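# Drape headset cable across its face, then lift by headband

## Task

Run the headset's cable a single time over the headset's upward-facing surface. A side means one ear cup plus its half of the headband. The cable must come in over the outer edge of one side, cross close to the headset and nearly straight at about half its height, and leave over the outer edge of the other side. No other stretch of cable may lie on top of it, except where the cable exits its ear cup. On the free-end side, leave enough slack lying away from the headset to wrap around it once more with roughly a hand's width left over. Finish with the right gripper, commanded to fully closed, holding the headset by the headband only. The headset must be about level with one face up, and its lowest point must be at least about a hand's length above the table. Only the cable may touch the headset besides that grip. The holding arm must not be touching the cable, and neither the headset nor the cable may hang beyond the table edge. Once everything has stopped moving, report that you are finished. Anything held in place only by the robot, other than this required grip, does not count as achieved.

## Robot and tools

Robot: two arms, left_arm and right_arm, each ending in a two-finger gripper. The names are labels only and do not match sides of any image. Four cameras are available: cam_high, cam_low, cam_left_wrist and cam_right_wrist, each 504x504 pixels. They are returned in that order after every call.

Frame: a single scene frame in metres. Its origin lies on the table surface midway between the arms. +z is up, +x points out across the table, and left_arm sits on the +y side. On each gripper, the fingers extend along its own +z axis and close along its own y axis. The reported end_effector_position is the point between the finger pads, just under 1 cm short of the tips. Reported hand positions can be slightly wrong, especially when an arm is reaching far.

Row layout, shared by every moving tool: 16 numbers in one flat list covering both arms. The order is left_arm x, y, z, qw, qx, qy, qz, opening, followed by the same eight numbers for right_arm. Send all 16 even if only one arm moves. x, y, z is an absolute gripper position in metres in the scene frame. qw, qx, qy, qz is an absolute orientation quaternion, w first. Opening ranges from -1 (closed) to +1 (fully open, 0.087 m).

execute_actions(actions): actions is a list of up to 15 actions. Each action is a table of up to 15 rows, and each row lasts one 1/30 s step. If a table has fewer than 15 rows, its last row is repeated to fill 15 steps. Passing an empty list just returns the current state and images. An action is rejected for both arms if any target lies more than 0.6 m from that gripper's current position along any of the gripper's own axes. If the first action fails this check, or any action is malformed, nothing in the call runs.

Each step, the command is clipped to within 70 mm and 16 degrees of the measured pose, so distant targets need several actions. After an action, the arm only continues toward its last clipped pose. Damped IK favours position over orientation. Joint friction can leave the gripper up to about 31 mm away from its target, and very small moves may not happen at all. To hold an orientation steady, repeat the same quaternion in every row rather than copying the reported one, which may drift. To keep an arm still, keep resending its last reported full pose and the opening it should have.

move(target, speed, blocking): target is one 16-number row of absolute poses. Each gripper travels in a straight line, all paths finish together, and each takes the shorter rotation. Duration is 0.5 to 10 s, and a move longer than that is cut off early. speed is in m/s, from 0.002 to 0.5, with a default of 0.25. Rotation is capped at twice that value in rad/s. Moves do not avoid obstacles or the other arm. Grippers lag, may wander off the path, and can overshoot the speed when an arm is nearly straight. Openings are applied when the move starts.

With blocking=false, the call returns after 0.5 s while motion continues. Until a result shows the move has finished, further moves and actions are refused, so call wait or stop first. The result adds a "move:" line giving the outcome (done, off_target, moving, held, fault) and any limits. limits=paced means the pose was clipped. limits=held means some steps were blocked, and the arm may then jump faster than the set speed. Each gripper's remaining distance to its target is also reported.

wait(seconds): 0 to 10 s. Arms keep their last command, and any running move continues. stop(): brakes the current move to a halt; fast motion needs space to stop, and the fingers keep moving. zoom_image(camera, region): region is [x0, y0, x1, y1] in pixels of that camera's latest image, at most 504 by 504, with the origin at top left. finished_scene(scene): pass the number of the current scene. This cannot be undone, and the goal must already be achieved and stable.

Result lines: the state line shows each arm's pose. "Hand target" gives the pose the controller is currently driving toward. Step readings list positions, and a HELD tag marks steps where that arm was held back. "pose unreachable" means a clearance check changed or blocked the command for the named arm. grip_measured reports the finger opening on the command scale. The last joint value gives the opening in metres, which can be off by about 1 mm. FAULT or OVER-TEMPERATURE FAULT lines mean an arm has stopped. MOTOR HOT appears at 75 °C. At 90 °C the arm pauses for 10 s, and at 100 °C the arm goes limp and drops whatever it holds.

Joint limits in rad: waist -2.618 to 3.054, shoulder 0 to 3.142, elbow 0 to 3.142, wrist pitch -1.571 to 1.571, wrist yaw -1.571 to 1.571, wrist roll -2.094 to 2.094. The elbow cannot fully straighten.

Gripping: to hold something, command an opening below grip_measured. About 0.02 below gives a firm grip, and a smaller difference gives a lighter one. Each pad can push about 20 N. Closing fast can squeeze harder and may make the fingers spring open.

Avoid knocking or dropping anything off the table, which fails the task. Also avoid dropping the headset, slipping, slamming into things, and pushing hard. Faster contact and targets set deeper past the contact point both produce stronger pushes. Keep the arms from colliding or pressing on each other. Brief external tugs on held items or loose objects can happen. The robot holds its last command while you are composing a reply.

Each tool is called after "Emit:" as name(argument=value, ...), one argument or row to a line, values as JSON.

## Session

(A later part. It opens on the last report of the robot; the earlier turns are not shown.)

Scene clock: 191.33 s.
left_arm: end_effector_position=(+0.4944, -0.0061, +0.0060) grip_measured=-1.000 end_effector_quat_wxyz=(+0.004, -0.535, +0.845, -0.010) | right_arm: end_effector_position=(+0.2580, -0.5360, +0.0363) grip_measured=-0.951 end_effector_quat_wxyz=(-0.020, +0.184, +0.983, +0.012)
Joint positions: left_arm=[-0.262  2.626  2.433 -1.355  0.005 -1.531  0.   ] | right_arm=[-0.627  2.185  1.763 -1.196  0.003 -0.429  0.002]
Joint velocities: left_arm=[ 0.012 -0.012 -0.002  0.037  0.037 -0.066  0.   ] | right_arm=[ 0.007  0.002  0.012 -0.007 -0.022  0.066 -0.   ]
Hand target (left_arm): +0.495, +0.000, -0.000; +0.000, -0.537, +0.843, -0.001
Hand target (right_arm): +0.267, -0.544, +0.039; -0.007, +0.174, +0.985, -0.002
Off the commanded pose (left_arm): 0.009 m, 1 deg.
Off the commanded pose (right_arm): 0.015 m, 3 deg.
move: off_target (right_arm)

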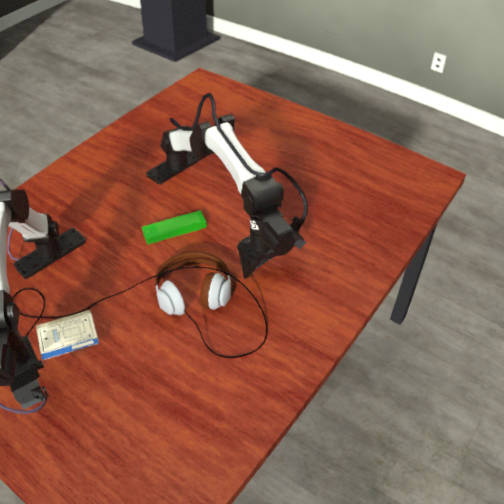

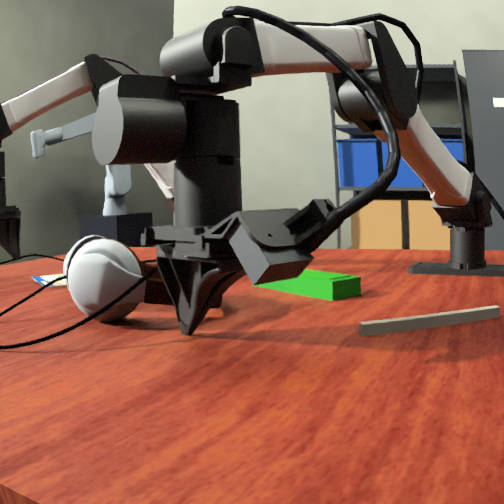

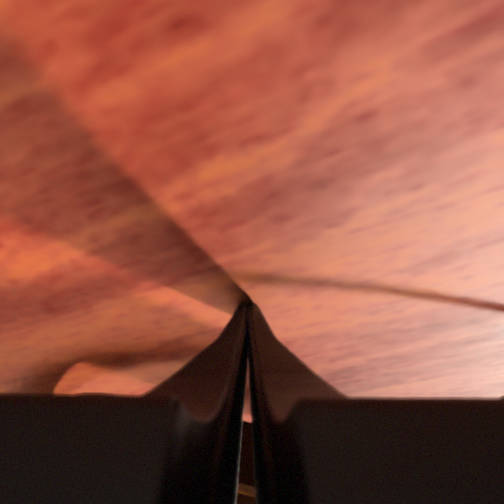

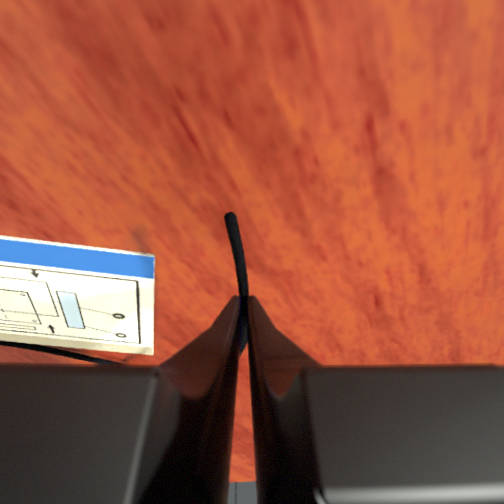

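Emit:
move(
  target=[0.495,0.0,0.0,0,-0.537,0.843,0,-1, 0.265,-0.54,0.01,0,0.174,0.985,0,-0.975],
  speed=0.08,
)

Emit:
execute_actions(
  actions=[
    [[0.495,0.0,0.0,0,-0.537,0.843,0,-1, 0.265,-0.54,0.01,0,0.174,0.985,0,-0.85],[0.495,0.0,0.0,0,-0.537,0.843,0,-1, 0.265,-0.54,0.01,0,0.174,0.985,0,-0.7],[0.495,0.0,0.0,0,-0.537,0.843,0,-1, 0.265,-0.54,0.01,0,0.174,0.985,0,-0.5],[0.495,0.0,0.0,0,-0.537,0.843,0,-1, 0.265,-0.54,0.01,0,0.174,0.985,0,-0.3]],
  ],
)

Emit:
move(
  target=[0.495,0.0,0.0,0,-0.537,0.843,0,-1, 0.33,-0.47,0.16,0,0.174,0.985,0,-0.3],
  speed=0.25,
)

Scene clock: 192.97 s.
left_arm: end_effector_position=(+0.4944, -0.0061, +0.0060) grip_measured=-1.000 end_effector_quat_wxyz=(+0.004, -0.535, +0.845, -0.010) | right_arm: end_effector_position=(+0.2636, -0.5420, +0.0164) grip_measured=-0.951 end_effector_quat_wxyz=(-0.000, +0.182, +0.983, -0.002)
Joint positions: left_arm=[-0.262  2.626  2.433 -1.355  0.005 -1.531  0.   ] | right_arm=[-0.627  2.185  1.691 -1.075  0.003 -0.434  0.002]
Joint velocities: left_arm=[-0.012  0.002  0.012 -0.066 -0.007 -0.022  0.   ] | right_arm=[ 0.002  0.007 -0.002  0.037  0.037  0.081 -0.001]
Hand target (left_arm): +0.495, +0.000, -0.000; +0.000, -0.537, +0.843, -0.001
Hand target (right_arm): +0.264, -0.539, +0.010; -0.000, +0.174, +0.985, +0.000
Off the commanded pose (left_arm): 0.009 m, 1 deg.
Off the commanded pose (right_arm): 0.007 m, 1 deg.
move: done

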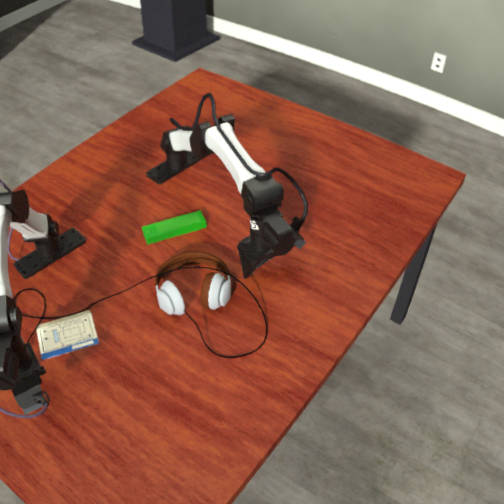

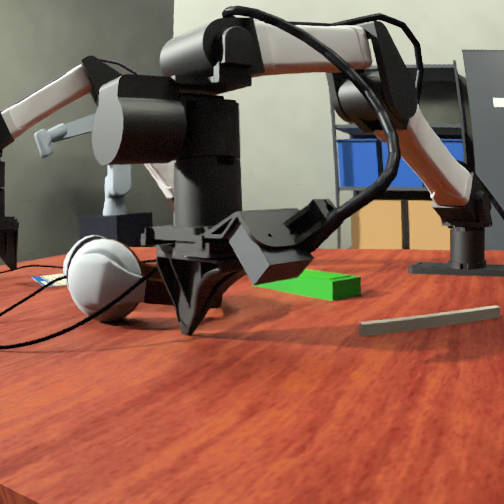

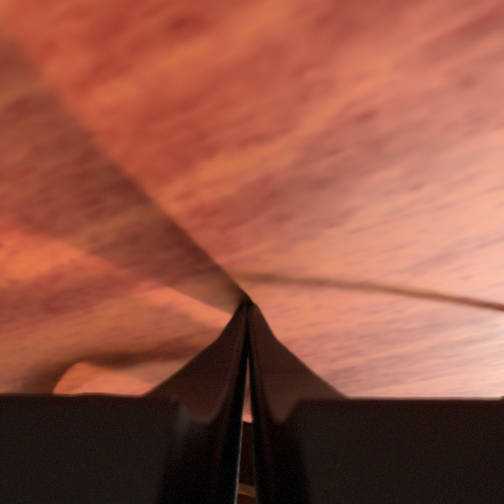

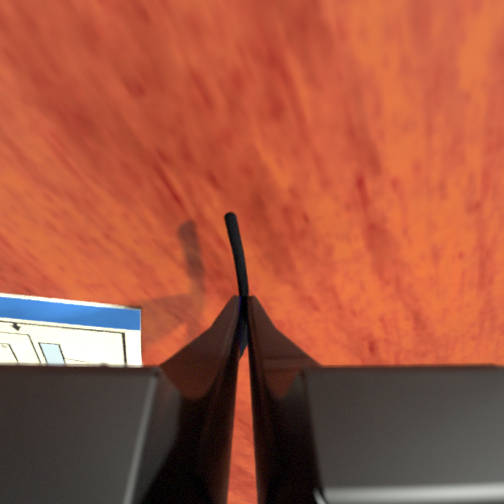

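Scene clock: 193.47 s.
left_arm: end_effector_position=(+0.4944, -0.0061, +0.0060) grip_measured=-1.000 end_effector_quat_wxyz=(+0.004, -0.535, +0.845, -0.010) | right_arm: end_effector_position=(+0.2640, -0.5424, +0.0163) grip_measured=-0.300 end_effector_quat_wxyz=(+0.001, +0.182, +0.983, -0.002)
Joint positions: left_arm=[-0.262  2.626  2.433 -1.355  0.005 -1.531  0.   ] | right_arm=[-0.627  2.185  1.691 -1.073  0.003 -0.434  0.031]
Joint velocities: left_arm=[-0.002  0.012  0.007  0.022  0.007 -0.007  0.   ] | right_arm=[-0.002  0.007 -0.007 -0.051 -0.022 -0.007 -0.   ]
Hand target (left_arm): +0.495, +0.000, -0.000; +0.000, -0.537, +0.843, -0.001
Hand target (right_arm): +0.265, -0.540, +0.010; -0.000, +0.174, +0.985, -0.000
Off the commanded pose (left_arm): 0.009 m, 1 deg.
Off the commanded pose (right_arm): 0.007 m, 1 deg.
Step readings (end_effector_position):
0: left_arm (+0.4944, -0.0061, +0.0060) | right_arm (+0.2636, -0.5420, +0.0164)
1: left_arm (+0.4944, -0.0061, +0.0060) | right_arm (+0.2637, -0.5421, +0.0164)
2: left_arm (+0.4944, -0.0061, +0.0060) | right_arm (+0.2638, -0.5422, +0.0163)
4: left_arm (+0.4944, -0.0061, +0.0060) | right_arm (+0.2638, -0.5422, +0.0163)
8: left_arm (+0.4944, -0.0061, +0.0060) | right_arm (+0.2639, -0.5423, +0.0163)
15: end_effector_position above

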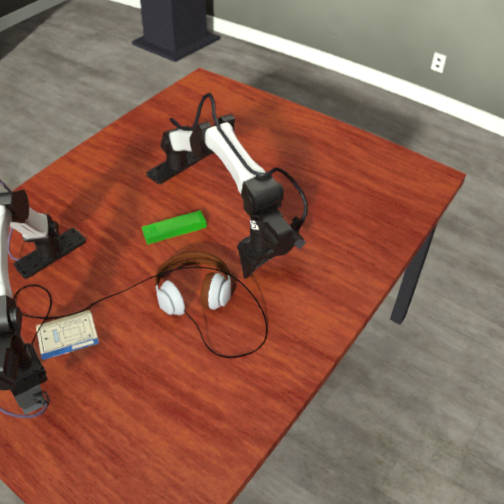

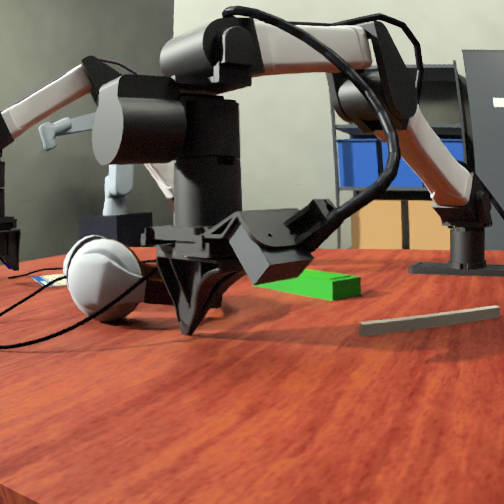

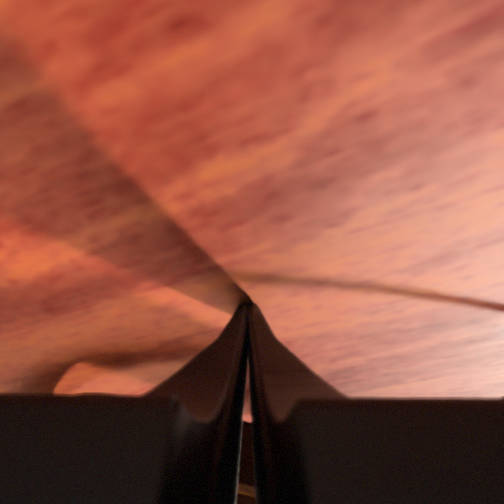

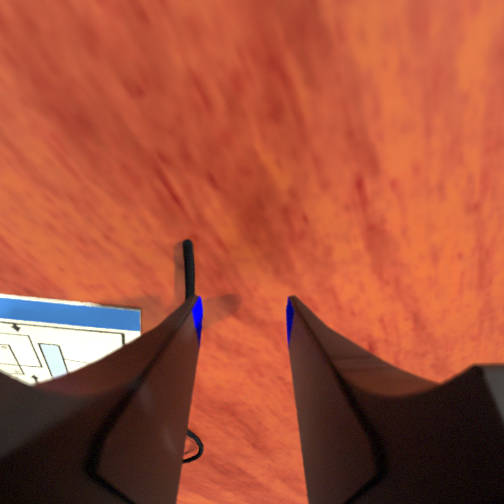

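Scene clock: 194.80 s.
left_arm: end_effector_position=(+0.4944, -0.0061, +0.0060) grip_measured=-1.000 end_effector_quat_wxyz=(+0.004, -0.535, +0.845, -0.010) | right_arm: end_effector_position=(+0.3333, -0.4745, +0.1542) grip_measured=-0.300 end_effector_quat_wxyz=(+0.035, +0.168, +0.985, -0.016)
Joint positions: left_arm=[-0.262  2.626  2.433 -1.355  0.005 -1.531  0.   ] | right_arm=[-0.395  2.16   2.214 -1.547  0.003 -0.23   0.031]
Joint velocities: left_arm=[-0.002 -0.002  0.007  0.051 -0.022 -0.066  0.   ] | right_arm=[ 0.002 -0.002  0.002 -0.081 -0.037 -0.022  0.001]
Hand target (left_arm): +0.495, +0.000, -0.000; +0.000, -0.537, +0.843, -0.001
Hand target (right_arm): +0.332, -0.473, +0.159; +0.034, +0.172, +0.984, -0.018
Off the commanded pose (left_arm): 0.009 m, 1 deg.
Off the commanded pose (right_arm): 0.008 m, 5 deg.
joint sent to its limit (right arm) — the command would take joint 4 (wrist pitch) past its lower limit, so that joint was sent only as far as its limit.
move: off_target (right_arm)

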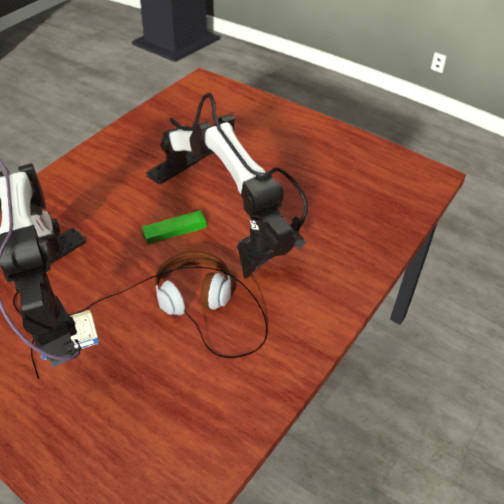

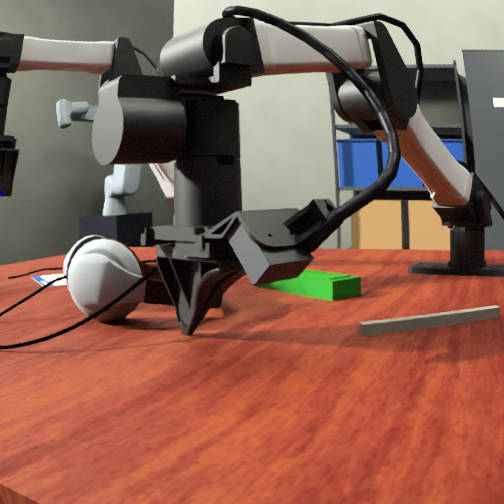

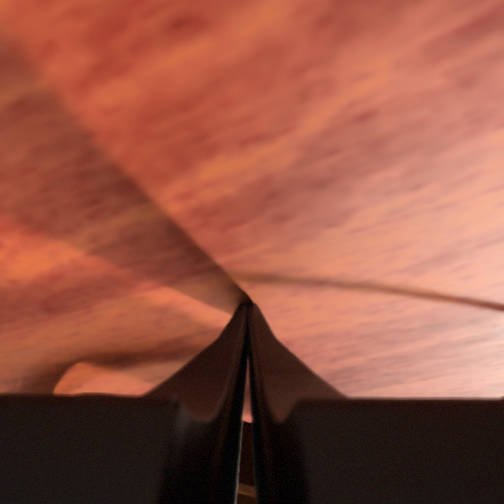

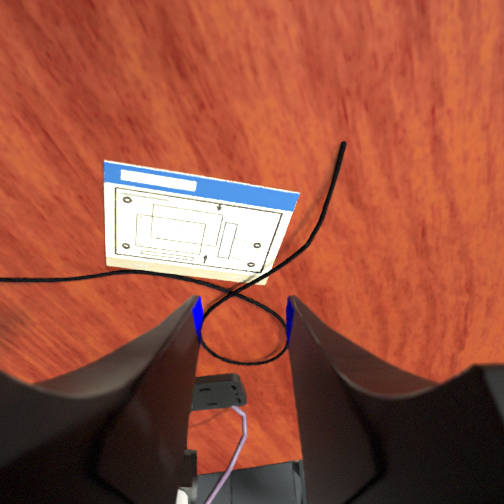

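Emit:
move(
  target=[0.47,0.04,0.08,0,-0.537,0.843,0,-1, 0.33,-0.36,0.22,0.3,0.05,0.95,0,-0.3],
  speed=0.2,
)

Emit:
move(
  target=[0.36,0.2,0.14,0,-0.537,0.843,0,-1, 0.37,-0.13,0.25,0.383,0,0.924,0,-0.3],
  speed=0.25,
)

Scene clock: 197.23 s.
left_arm: end_effector_position=(+0.4772, +0.0320, +0.0790) grip_measured=-1.000 end_effector_quat_wxyz=(+0.006, -0.536, +0.844, -0.011) | right_arm: end_effector_position=(+0.3279, -0.3656, +0.2212) grip_measured=-0.300 end_effector_quat_wxyz=(+0.292, +0.050, +0.955, -0.008)
Joint positions: left_arm=[-0.203  2.446  2.388 -1.487  0.004 -1.475  0.   ] | right_arm=[-0.218  1.466  1.533 -1.068 -0.173 -0.236  0.031]
Joint velocities: left_arm=[ 0.002 -0.012 -0.002  0.022 -0.007  0.051  0.   ] | right_arm=[-0.012 -0.002 -0.027  0.081 -0.037  0.022  0.   ]
Hand target (left_arm): +0.471, +0.039, +0.080; -0.000, -0.537, +0.843, -0.000
Hand target (right_arm): +0.331, -0.360, +0.219; +0.299, +0.047, +0.953, -0.002
Off the commanded pose (left_arm): 0.011 m, 1 deg.
Off the commanded pose (right_arm): 0.006 m, 1 deg.
move: off_target (left_arm)

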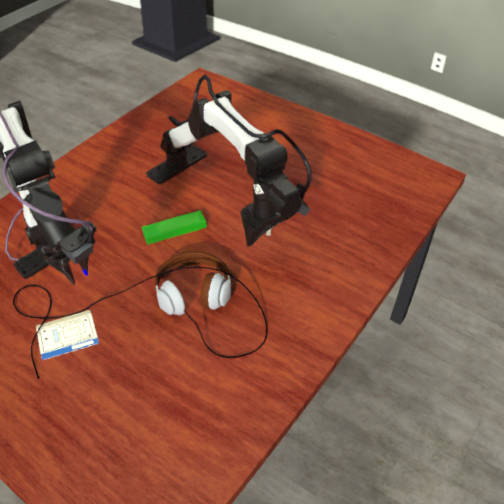

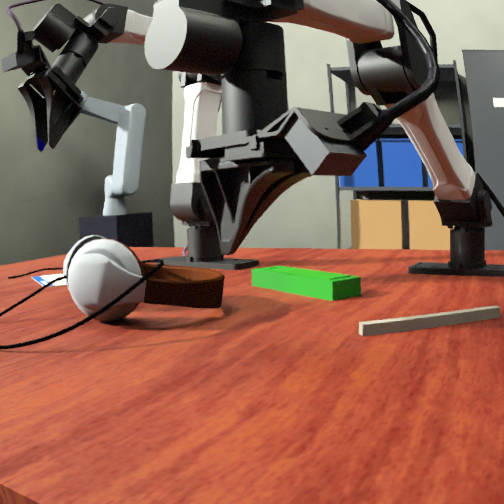

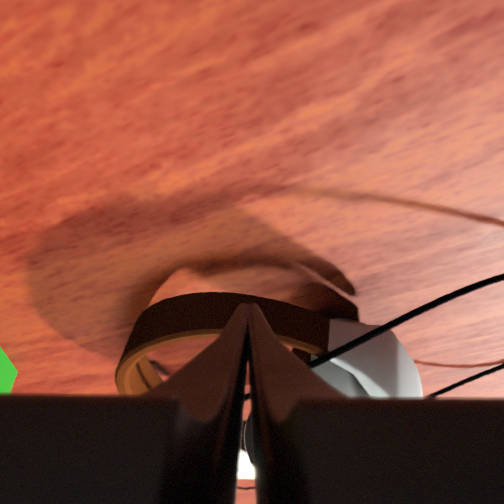

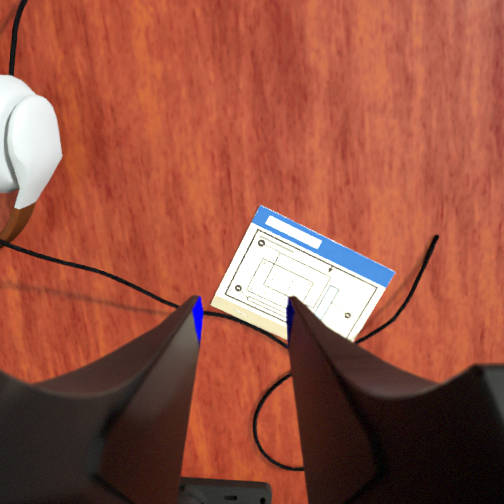

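Scene clock: 198.83 s.
left_arm: end_effector_position=(+0.3683, +0.1992, +0.1438) grip_measured=-1.000 end_effector_quat_wxyz=(+0.010, -0.539, +0.842, -0.005) | right_arm: end_effector_position=(+0.3629, -0.1354, +0.2397) grip_measured=-0.300 end_effector_quat_wxyz=(+0.365, -0.011, +0.931, -0.014)
Joint positions: left_arm=[ 0.158  1.812  1.667 -1.402 -0.002 -1.12   0.   ] | right_arm=[ 0.624  1.509  1.578 -0.952  0.319  0.313  0.031]
Joint velocities: left_arm=[-0.007  0.002 -0.012  0.007 -0.022 -0.051  0.   ] | right_arm=[-0.012 -0.007  0.007  0.051 -0.022  0.095 -0.   ]
Hand target (left_arm): +0.361, +0.200, +0.142; +0.002, -0.537, +0.843, -0.001
Hand target (right_arm): +0.370, -0.130, +0.249; +0.380, -0.004, +0.925, -0.009
Off the commanded pose (left_arm): 0.009 m, 1 deg.
Off the commanded pose (right_arm): 0.014 m, 3 deg.
move: off_target (right_arm)

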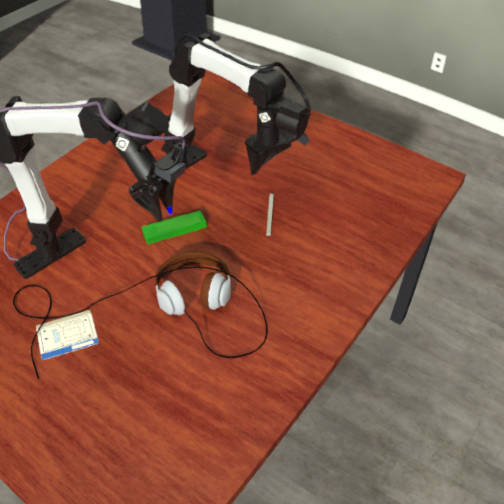

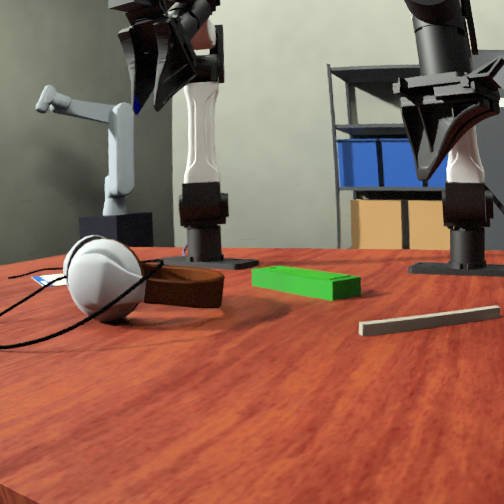

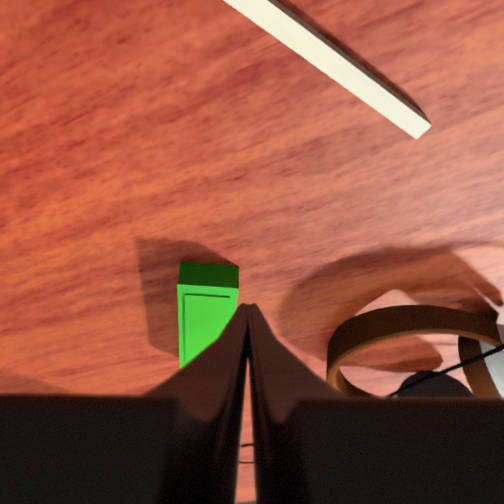

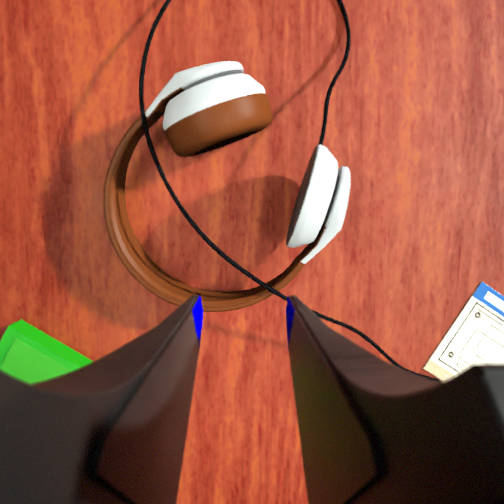

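Emit:
move(
  target=[0.30,0.27,0.14,0,-0.537,0.843,0,-1, 0.315,-0.05,0.10,0.232,-0.350,0.908,-0.006,-0.2],
  speed=0.2,
)

Scene clock: 206.80 s.
left_arm: end_effector_position=(+0.3016, +0.2687, +0.1419) grip_measured=-1.000 end_effector_quat_wxyz=(-0.005, -0.537, +0.843, +0.002) | right_arm: end_effector_position=(+0.3148, -0.0567, +0.1077) grip_measured=-0.200 end_effector_quat_wxyz=(+0.234, -0.337, +0.912, -0.012)
Joint positions: left_arm=[ 0.409  1.627  1.442 -1.397 -0.002 -0.864  0.   ] | right_arm=[ 0.848  1.655  1.301 -0.772  0.166 -0.072  0.035]
Joint velocities: left_arm=[-0.017  0.007  0.007 -0.007 -0.007 -0.037  0.   ] | right_arm=[-0.012 -0.017 -0.002 -0.051 -0.037 -0.007 -0.   ]
Hand target (left_arm): +0.300, +0.271, +0.141; +0.001, -0.537, +0.843, -0.000
Hand target (right_arm): +0.312, -0.052, +0.101; +0.232, -0.350, +0.908, -0.008
Off the commanded pose (left_arm): 0.003 m, 1 deg.
Off the commanded pose (right_arm): 0.010 m, 2 deg.
move: done

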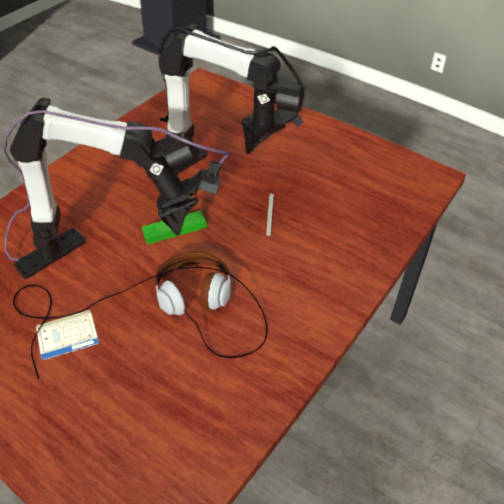

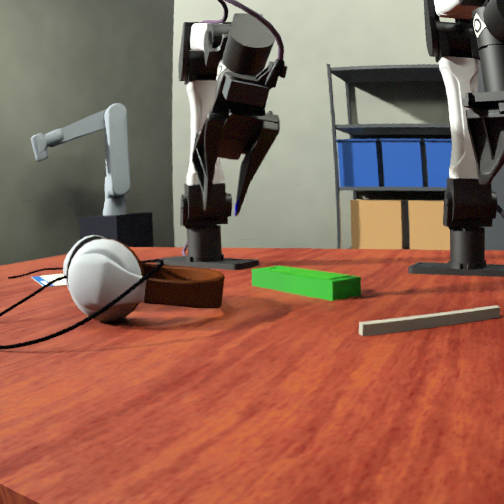

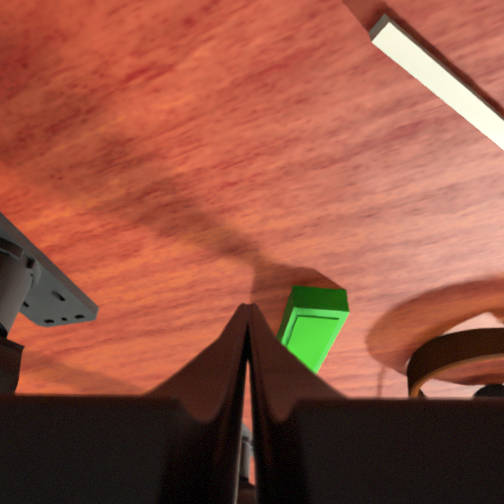

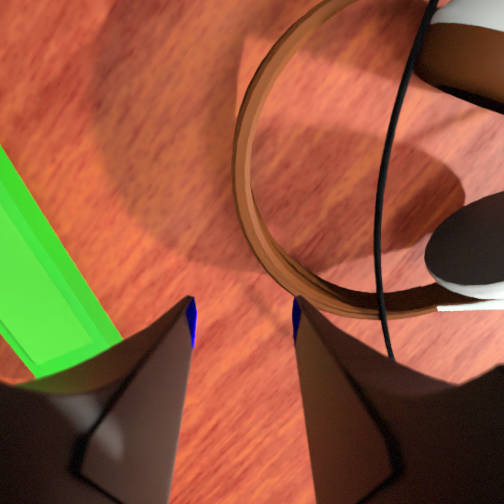

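Emit:
move(
  target=[0.342,-0.043,0.045,0.232,-0.350,0.908,-0.006,-0.2, 0.342,-0.043,0.045,0.232,-0.350,0.908,-0.006,-0.2],
  speed=0.002,
  blocking=false,
)

Emit:
stop(
)

Scene clock: 207.80 s.
left_arm: end_effector_position=(+0.3015, +0.2688, +0.1419) grip_measured=-0.200 end_effector_quat_wxyz=(-0.005, -0.536, +0.844, +0.002) | right_arm: end_effector_position=(+0.3150, -0.0564, +0.1078) grip_measured=-0.200 end_effector_quat_wxyz=(+0.235, -0.338, +0.911, -0.011)
Joint positions: left_arm=[ 0.409  1.627  1.442 -1.397 -0.002 -0.862  0.035] | right_arm=[ 0.848  1.655  1.301 -0.77   0.165 -0.074  0.035]
Joint velocities: left_arm=[ 0.002  0.007 -0.012 -0.051  0.022  0.007  0.   ] | right_arm=[-0.017  0.002 -0.017 -0.022  0.022 -0.022  0.001]
Hand target (left_arm): +0.302, +0.268, +0.142; -0.004, -0.536, +0.844, +0.002
Hand target (right_arm): +0.315, -0.056, +0.108; +0.235, -0.338, +0.911, -0.011
Off the commanded pose (left_arm): 0.329 m, 35 deg.
Off the commanded pose (right_arm): 0.070 m, 2 deg.
move: running

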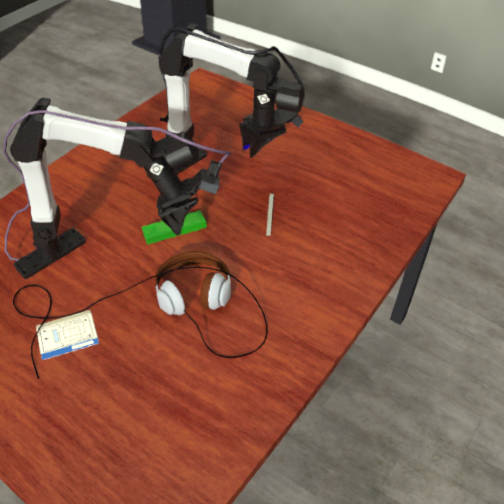

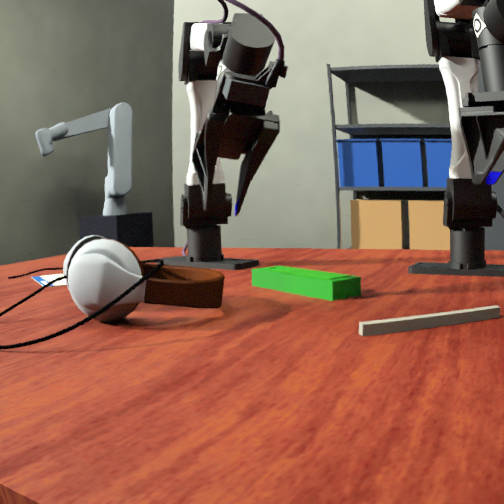

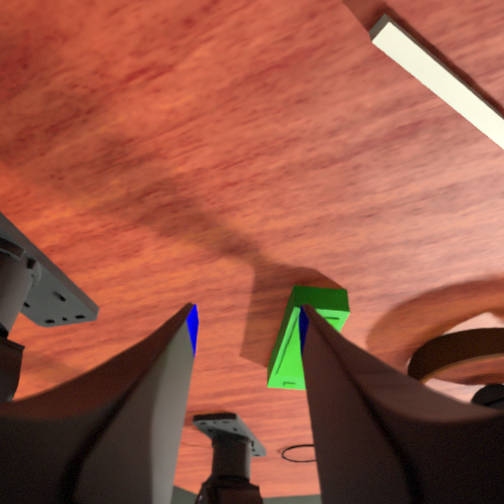

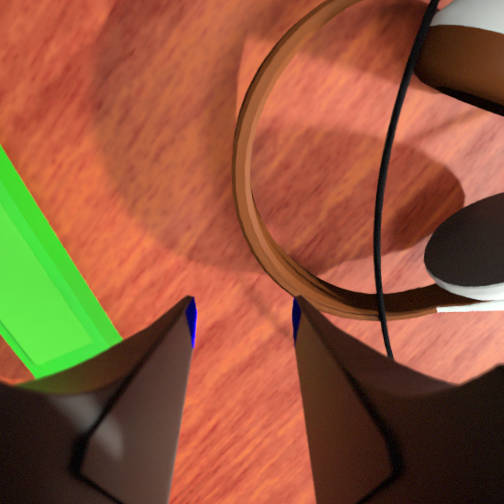

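Scene clock: 208.03 s.
left_arm: end_effector_position=(+0.3015, +0.2688, +0.1419) grip_measured=-0.200 end_effector_quat_wxyz=(-0.005, -0.536, +0.844, +0.002) | right_arm: end_effector_position=(+0.3150, -0.0564, +0.1078) grip_measured=-0.200 end_effector_quat_wxyz=(+0.235, -0.338, +0.911, -0.011)
Joint positions: left_arm=[ 0.409  1.627  1.442 -1.397 -0.002 -0.862  0.035] | right_arm=[ 0.848  1.655  1.301 -0.77   0.165 -0.074  0.035]
Joint velocities: left_arm=[-0.002 -0.007 -0.002 -0.066 -0.007  0.051 -0.   ] | right_arm=[-0.002 -0.007 -0.007  0.066  0.007 -0.066 -0.   ]
Hand target (left_arm): +0.302, +0.268, +0.142; -0.004, -0.536, +0.844, +0.002
Hand target (right_arm): +0.315, -0.056, +0.108; +0.235, -0.338, +0.911, -0.011
Off the commanded pose (left_arm): 0.329 m, 35 deg.
Off the commanded pose (right_arm): 0.070 m, 2 deg.
earlier move: stopped

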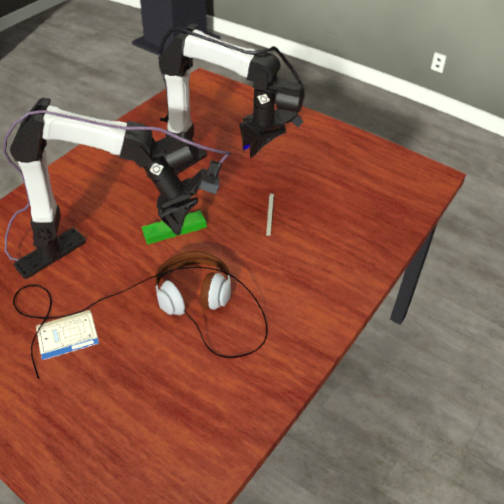

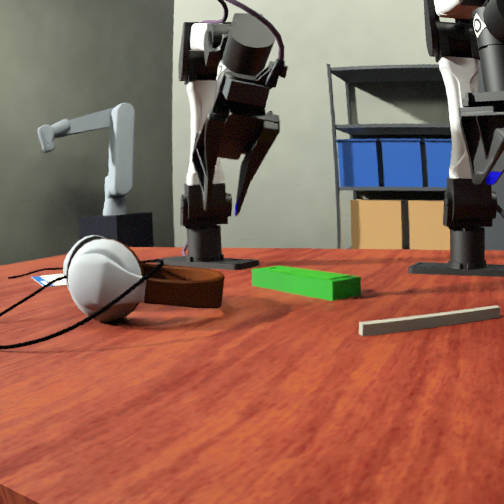

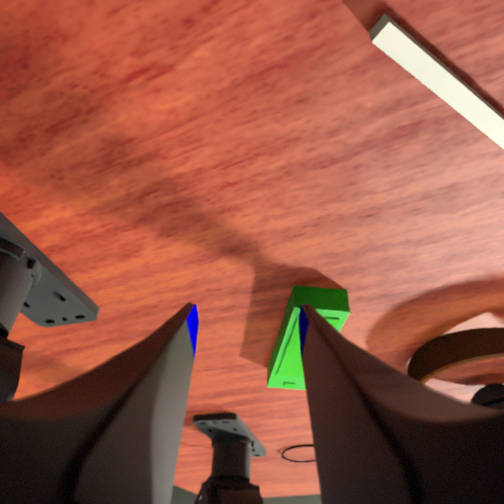

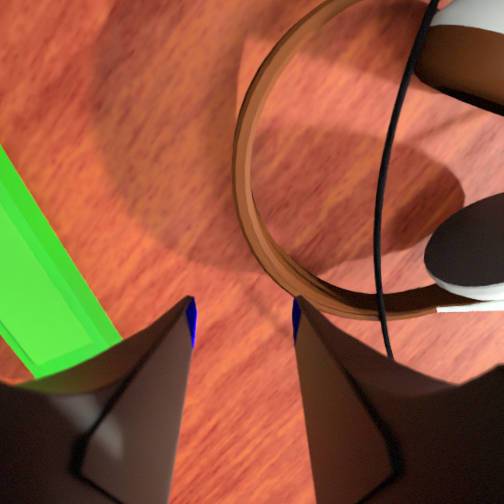

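That target wrongly sent the left arm to the right arm's pose; it was stopped before anything moved. Resending with the left arm parked.

Emit:
move(
  target=[0.30,0.27,0.14,0,-0.537,0.843,0,-0.2, 0.342,-0.045,0.045,0.232,-0.350,0.908,-0.006,-0.2],
  speed=0.08,
)

Scene clock: 209.57 s.
left_arm: end_effector_position=(+0.3015, +0.2688, +0.1419) grip_measured=-0.200 end_effector_quat_wxyz=(-0.005, -0.536, +0.844, +0.002) | right_arm: end_effector_position=(+0.3395, -0.0419, +0.0517) grip_measured=-0.200 end_effector_quat_wxyz=(+0.234, -0.349, +0.907, -0.007)
Joint positions: left_arm=[ 0.409  1.627  1.442 -1.397 -0.002 -0.862  0.035] | right_arm=[ 0.832  1.801  1.245 -0.562  0.144 -0.109  0.035]
Joint velocities: left_arm=[-0.002 -0.007  0.007 -0.022 -0.022  0.007 -0.   ] | right_arm=[ 0.007 -0.007 -0.007  0.037 -0.037  0.066 -0.001]
Hand target (left_arm): +0.300, +0.270, +0.140; -0.000, -0.537, +0.843, +0.000
Hand target (right_arm): +0.341, -0.046, +0.045; +0.232, -0.350, +0.908, -0.006
Off the commanded pose (left_arm): 0.003 m, 1 deg.
Off the commanded pose (right_arm): 0.008 m, 0 deg.
move: done

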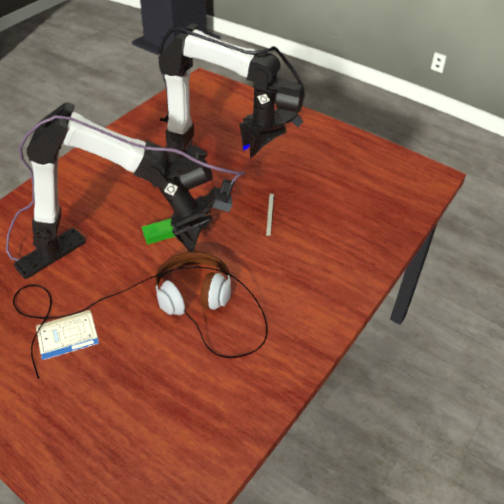

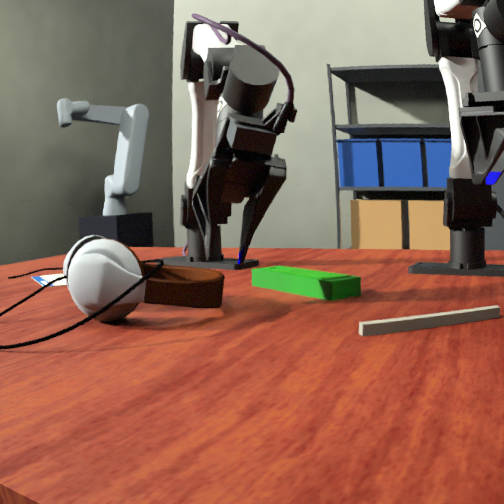

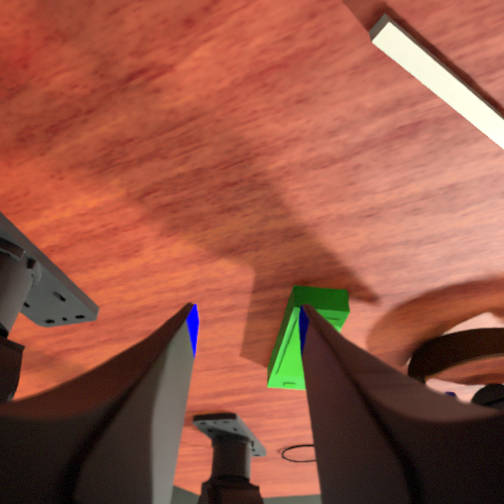

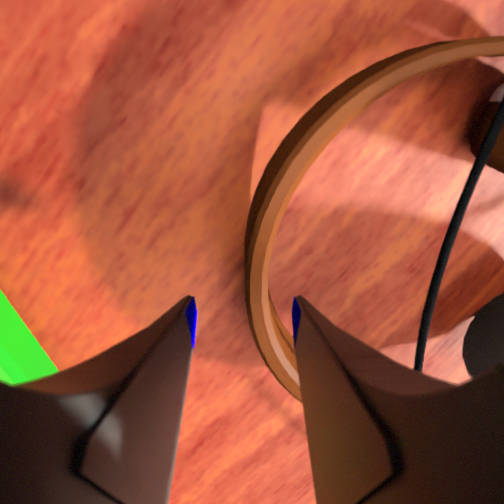

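Emit:
move(
  target=[0.30,0.27,0.14,0,-0.537,0.843,0,-0.2, 0.361,-0.046,0.010,0.232,-0.350,0.908,-0.006,-0.2],
  speed=0.05,
)

Scene clock: 211.30 s.
left_arm: end_effector_position=(+0.3015, +0.2688, +0.1419) grip_measured=-0.200 end_effector_quat_wxyz=(-0.005, -0.536, +0.844, +0.002) | right_arm: end_effector_position=(+0.3628, -0.0395, +0.0210) grip_measured=-0.200 end_effector_quat_wxyz=(+0.240, -0.348, +0.906, -0.005)
Joint positions: left_arm=[ 0.409  1.627  1.442 -1.397 -0.002 -0.862  0.035] | right_arm=[ 0.799  1.904  1.245 -0.442  0.129 -0.139  0.035]
Joint velocities: left_arm=[-0.012  0.007  0.002  0.037 -0.066 -0.037 -0.   ] | right_arm=[-0.022  0.002  0.012  0.022  0.022 -0.037 -0.   ]
Hand target (left_arm): +0.300, +0.270, +0.140; -0.000, -0.537, +0.843, +0.000
Hand target (right_arm): +0.360, -0.046, +0.010; +0.232, -0.350, +0.908, -0.005
Off the commanded pose (left_arm): 0.003 m, 1 deg.
Off the commanded pose (right_arm): 0.013 m, 1 deg.
move: off_target (right_arm)

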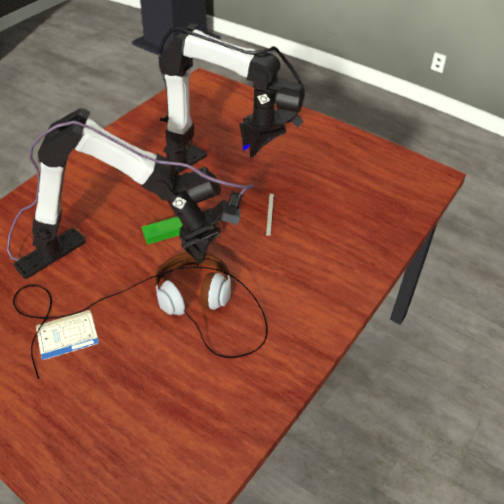

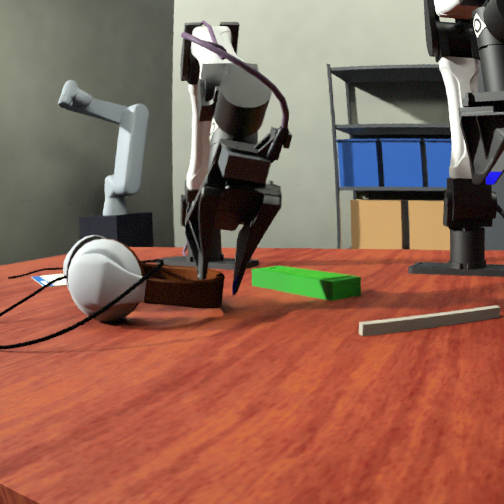

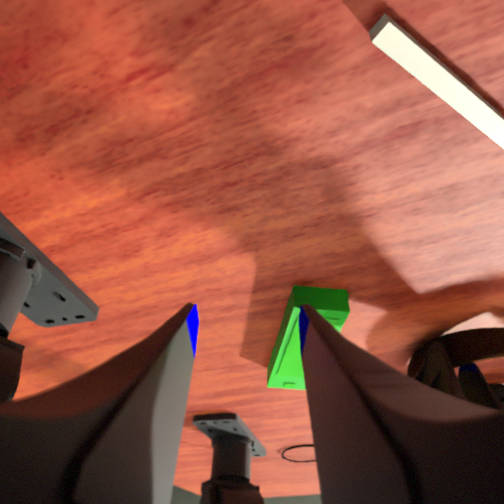

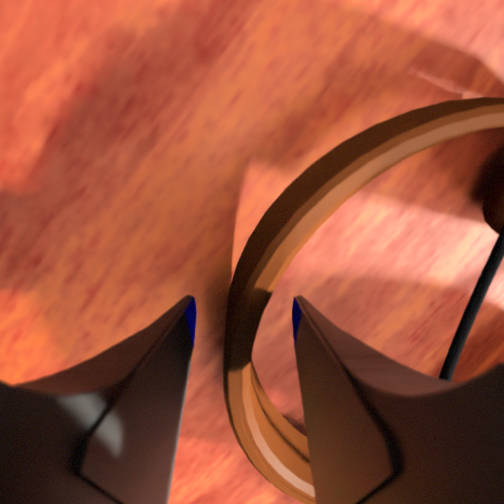

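Emit:
move(
  target=[0.30,0.27,0.14,0,-0.537,0.843,0,-0.2, 0.363,-0.045,0.002,0.232,-0.350,0.908,-0.006,-0.2],
  speed=0.03,
)

Scene clock: 212.63 s.
left_arm: end_effector_position=(+0.3015, +0.2688, +0.1419) grip_measured=-0.200 end_effector_quat_wxyz=(-0.005, -0.536, +0.844, +0.002) | right_arm: end_effector_position=(+0.3624, -0.0398, +0.0102) grip_measured=-0.200 end_effector_quat_wxyz=(+0.236, -0.349, +0.907, -0.006)
Joint positions: left_arm=[ 0.409  1.627  1.442 -1.397 -0.002 -0.862  0.035] | right_arm=[ 0.799  1.926  1.231 -0.416  0.129 -0.14   0.035]
Joint velocities: left_arm=[0.002 0.002 0.002 0.007 0.037 0.007 0.001] | right_arm=[-0.022  0.002  0.017  0.066 -0.007 -0.022  0.001]
Hand target (left_arm): +0.300, +0.270, +0.140; -0.000, -0.537, +0.843, +0.000
Hand target (right_arm): +0.362, -0.045, +0.002; +0.232, -0.350, +0.908, -0.006
Off the commanded pose (left_arm): 0.003 m, 1 deg.
Off the commanded pose (right_arm): 0.010 m, 0 deg.
move: done

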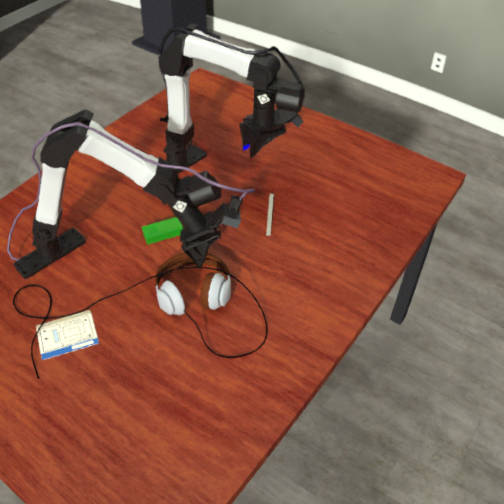

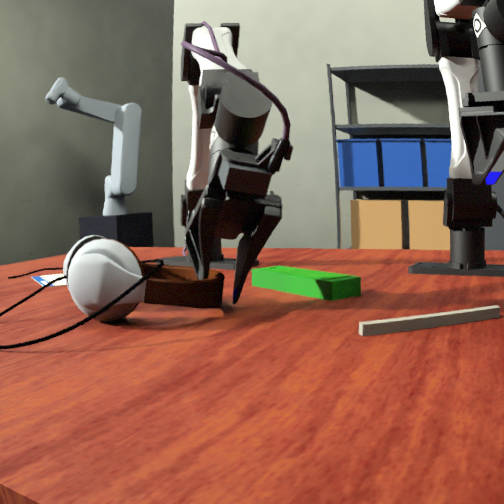

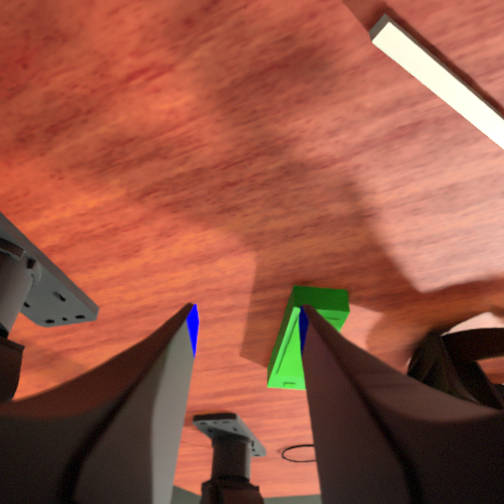

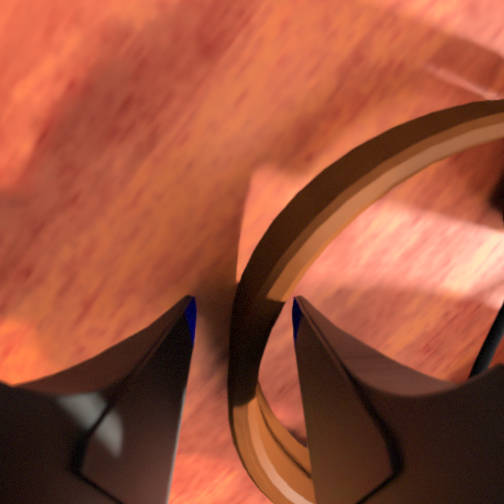

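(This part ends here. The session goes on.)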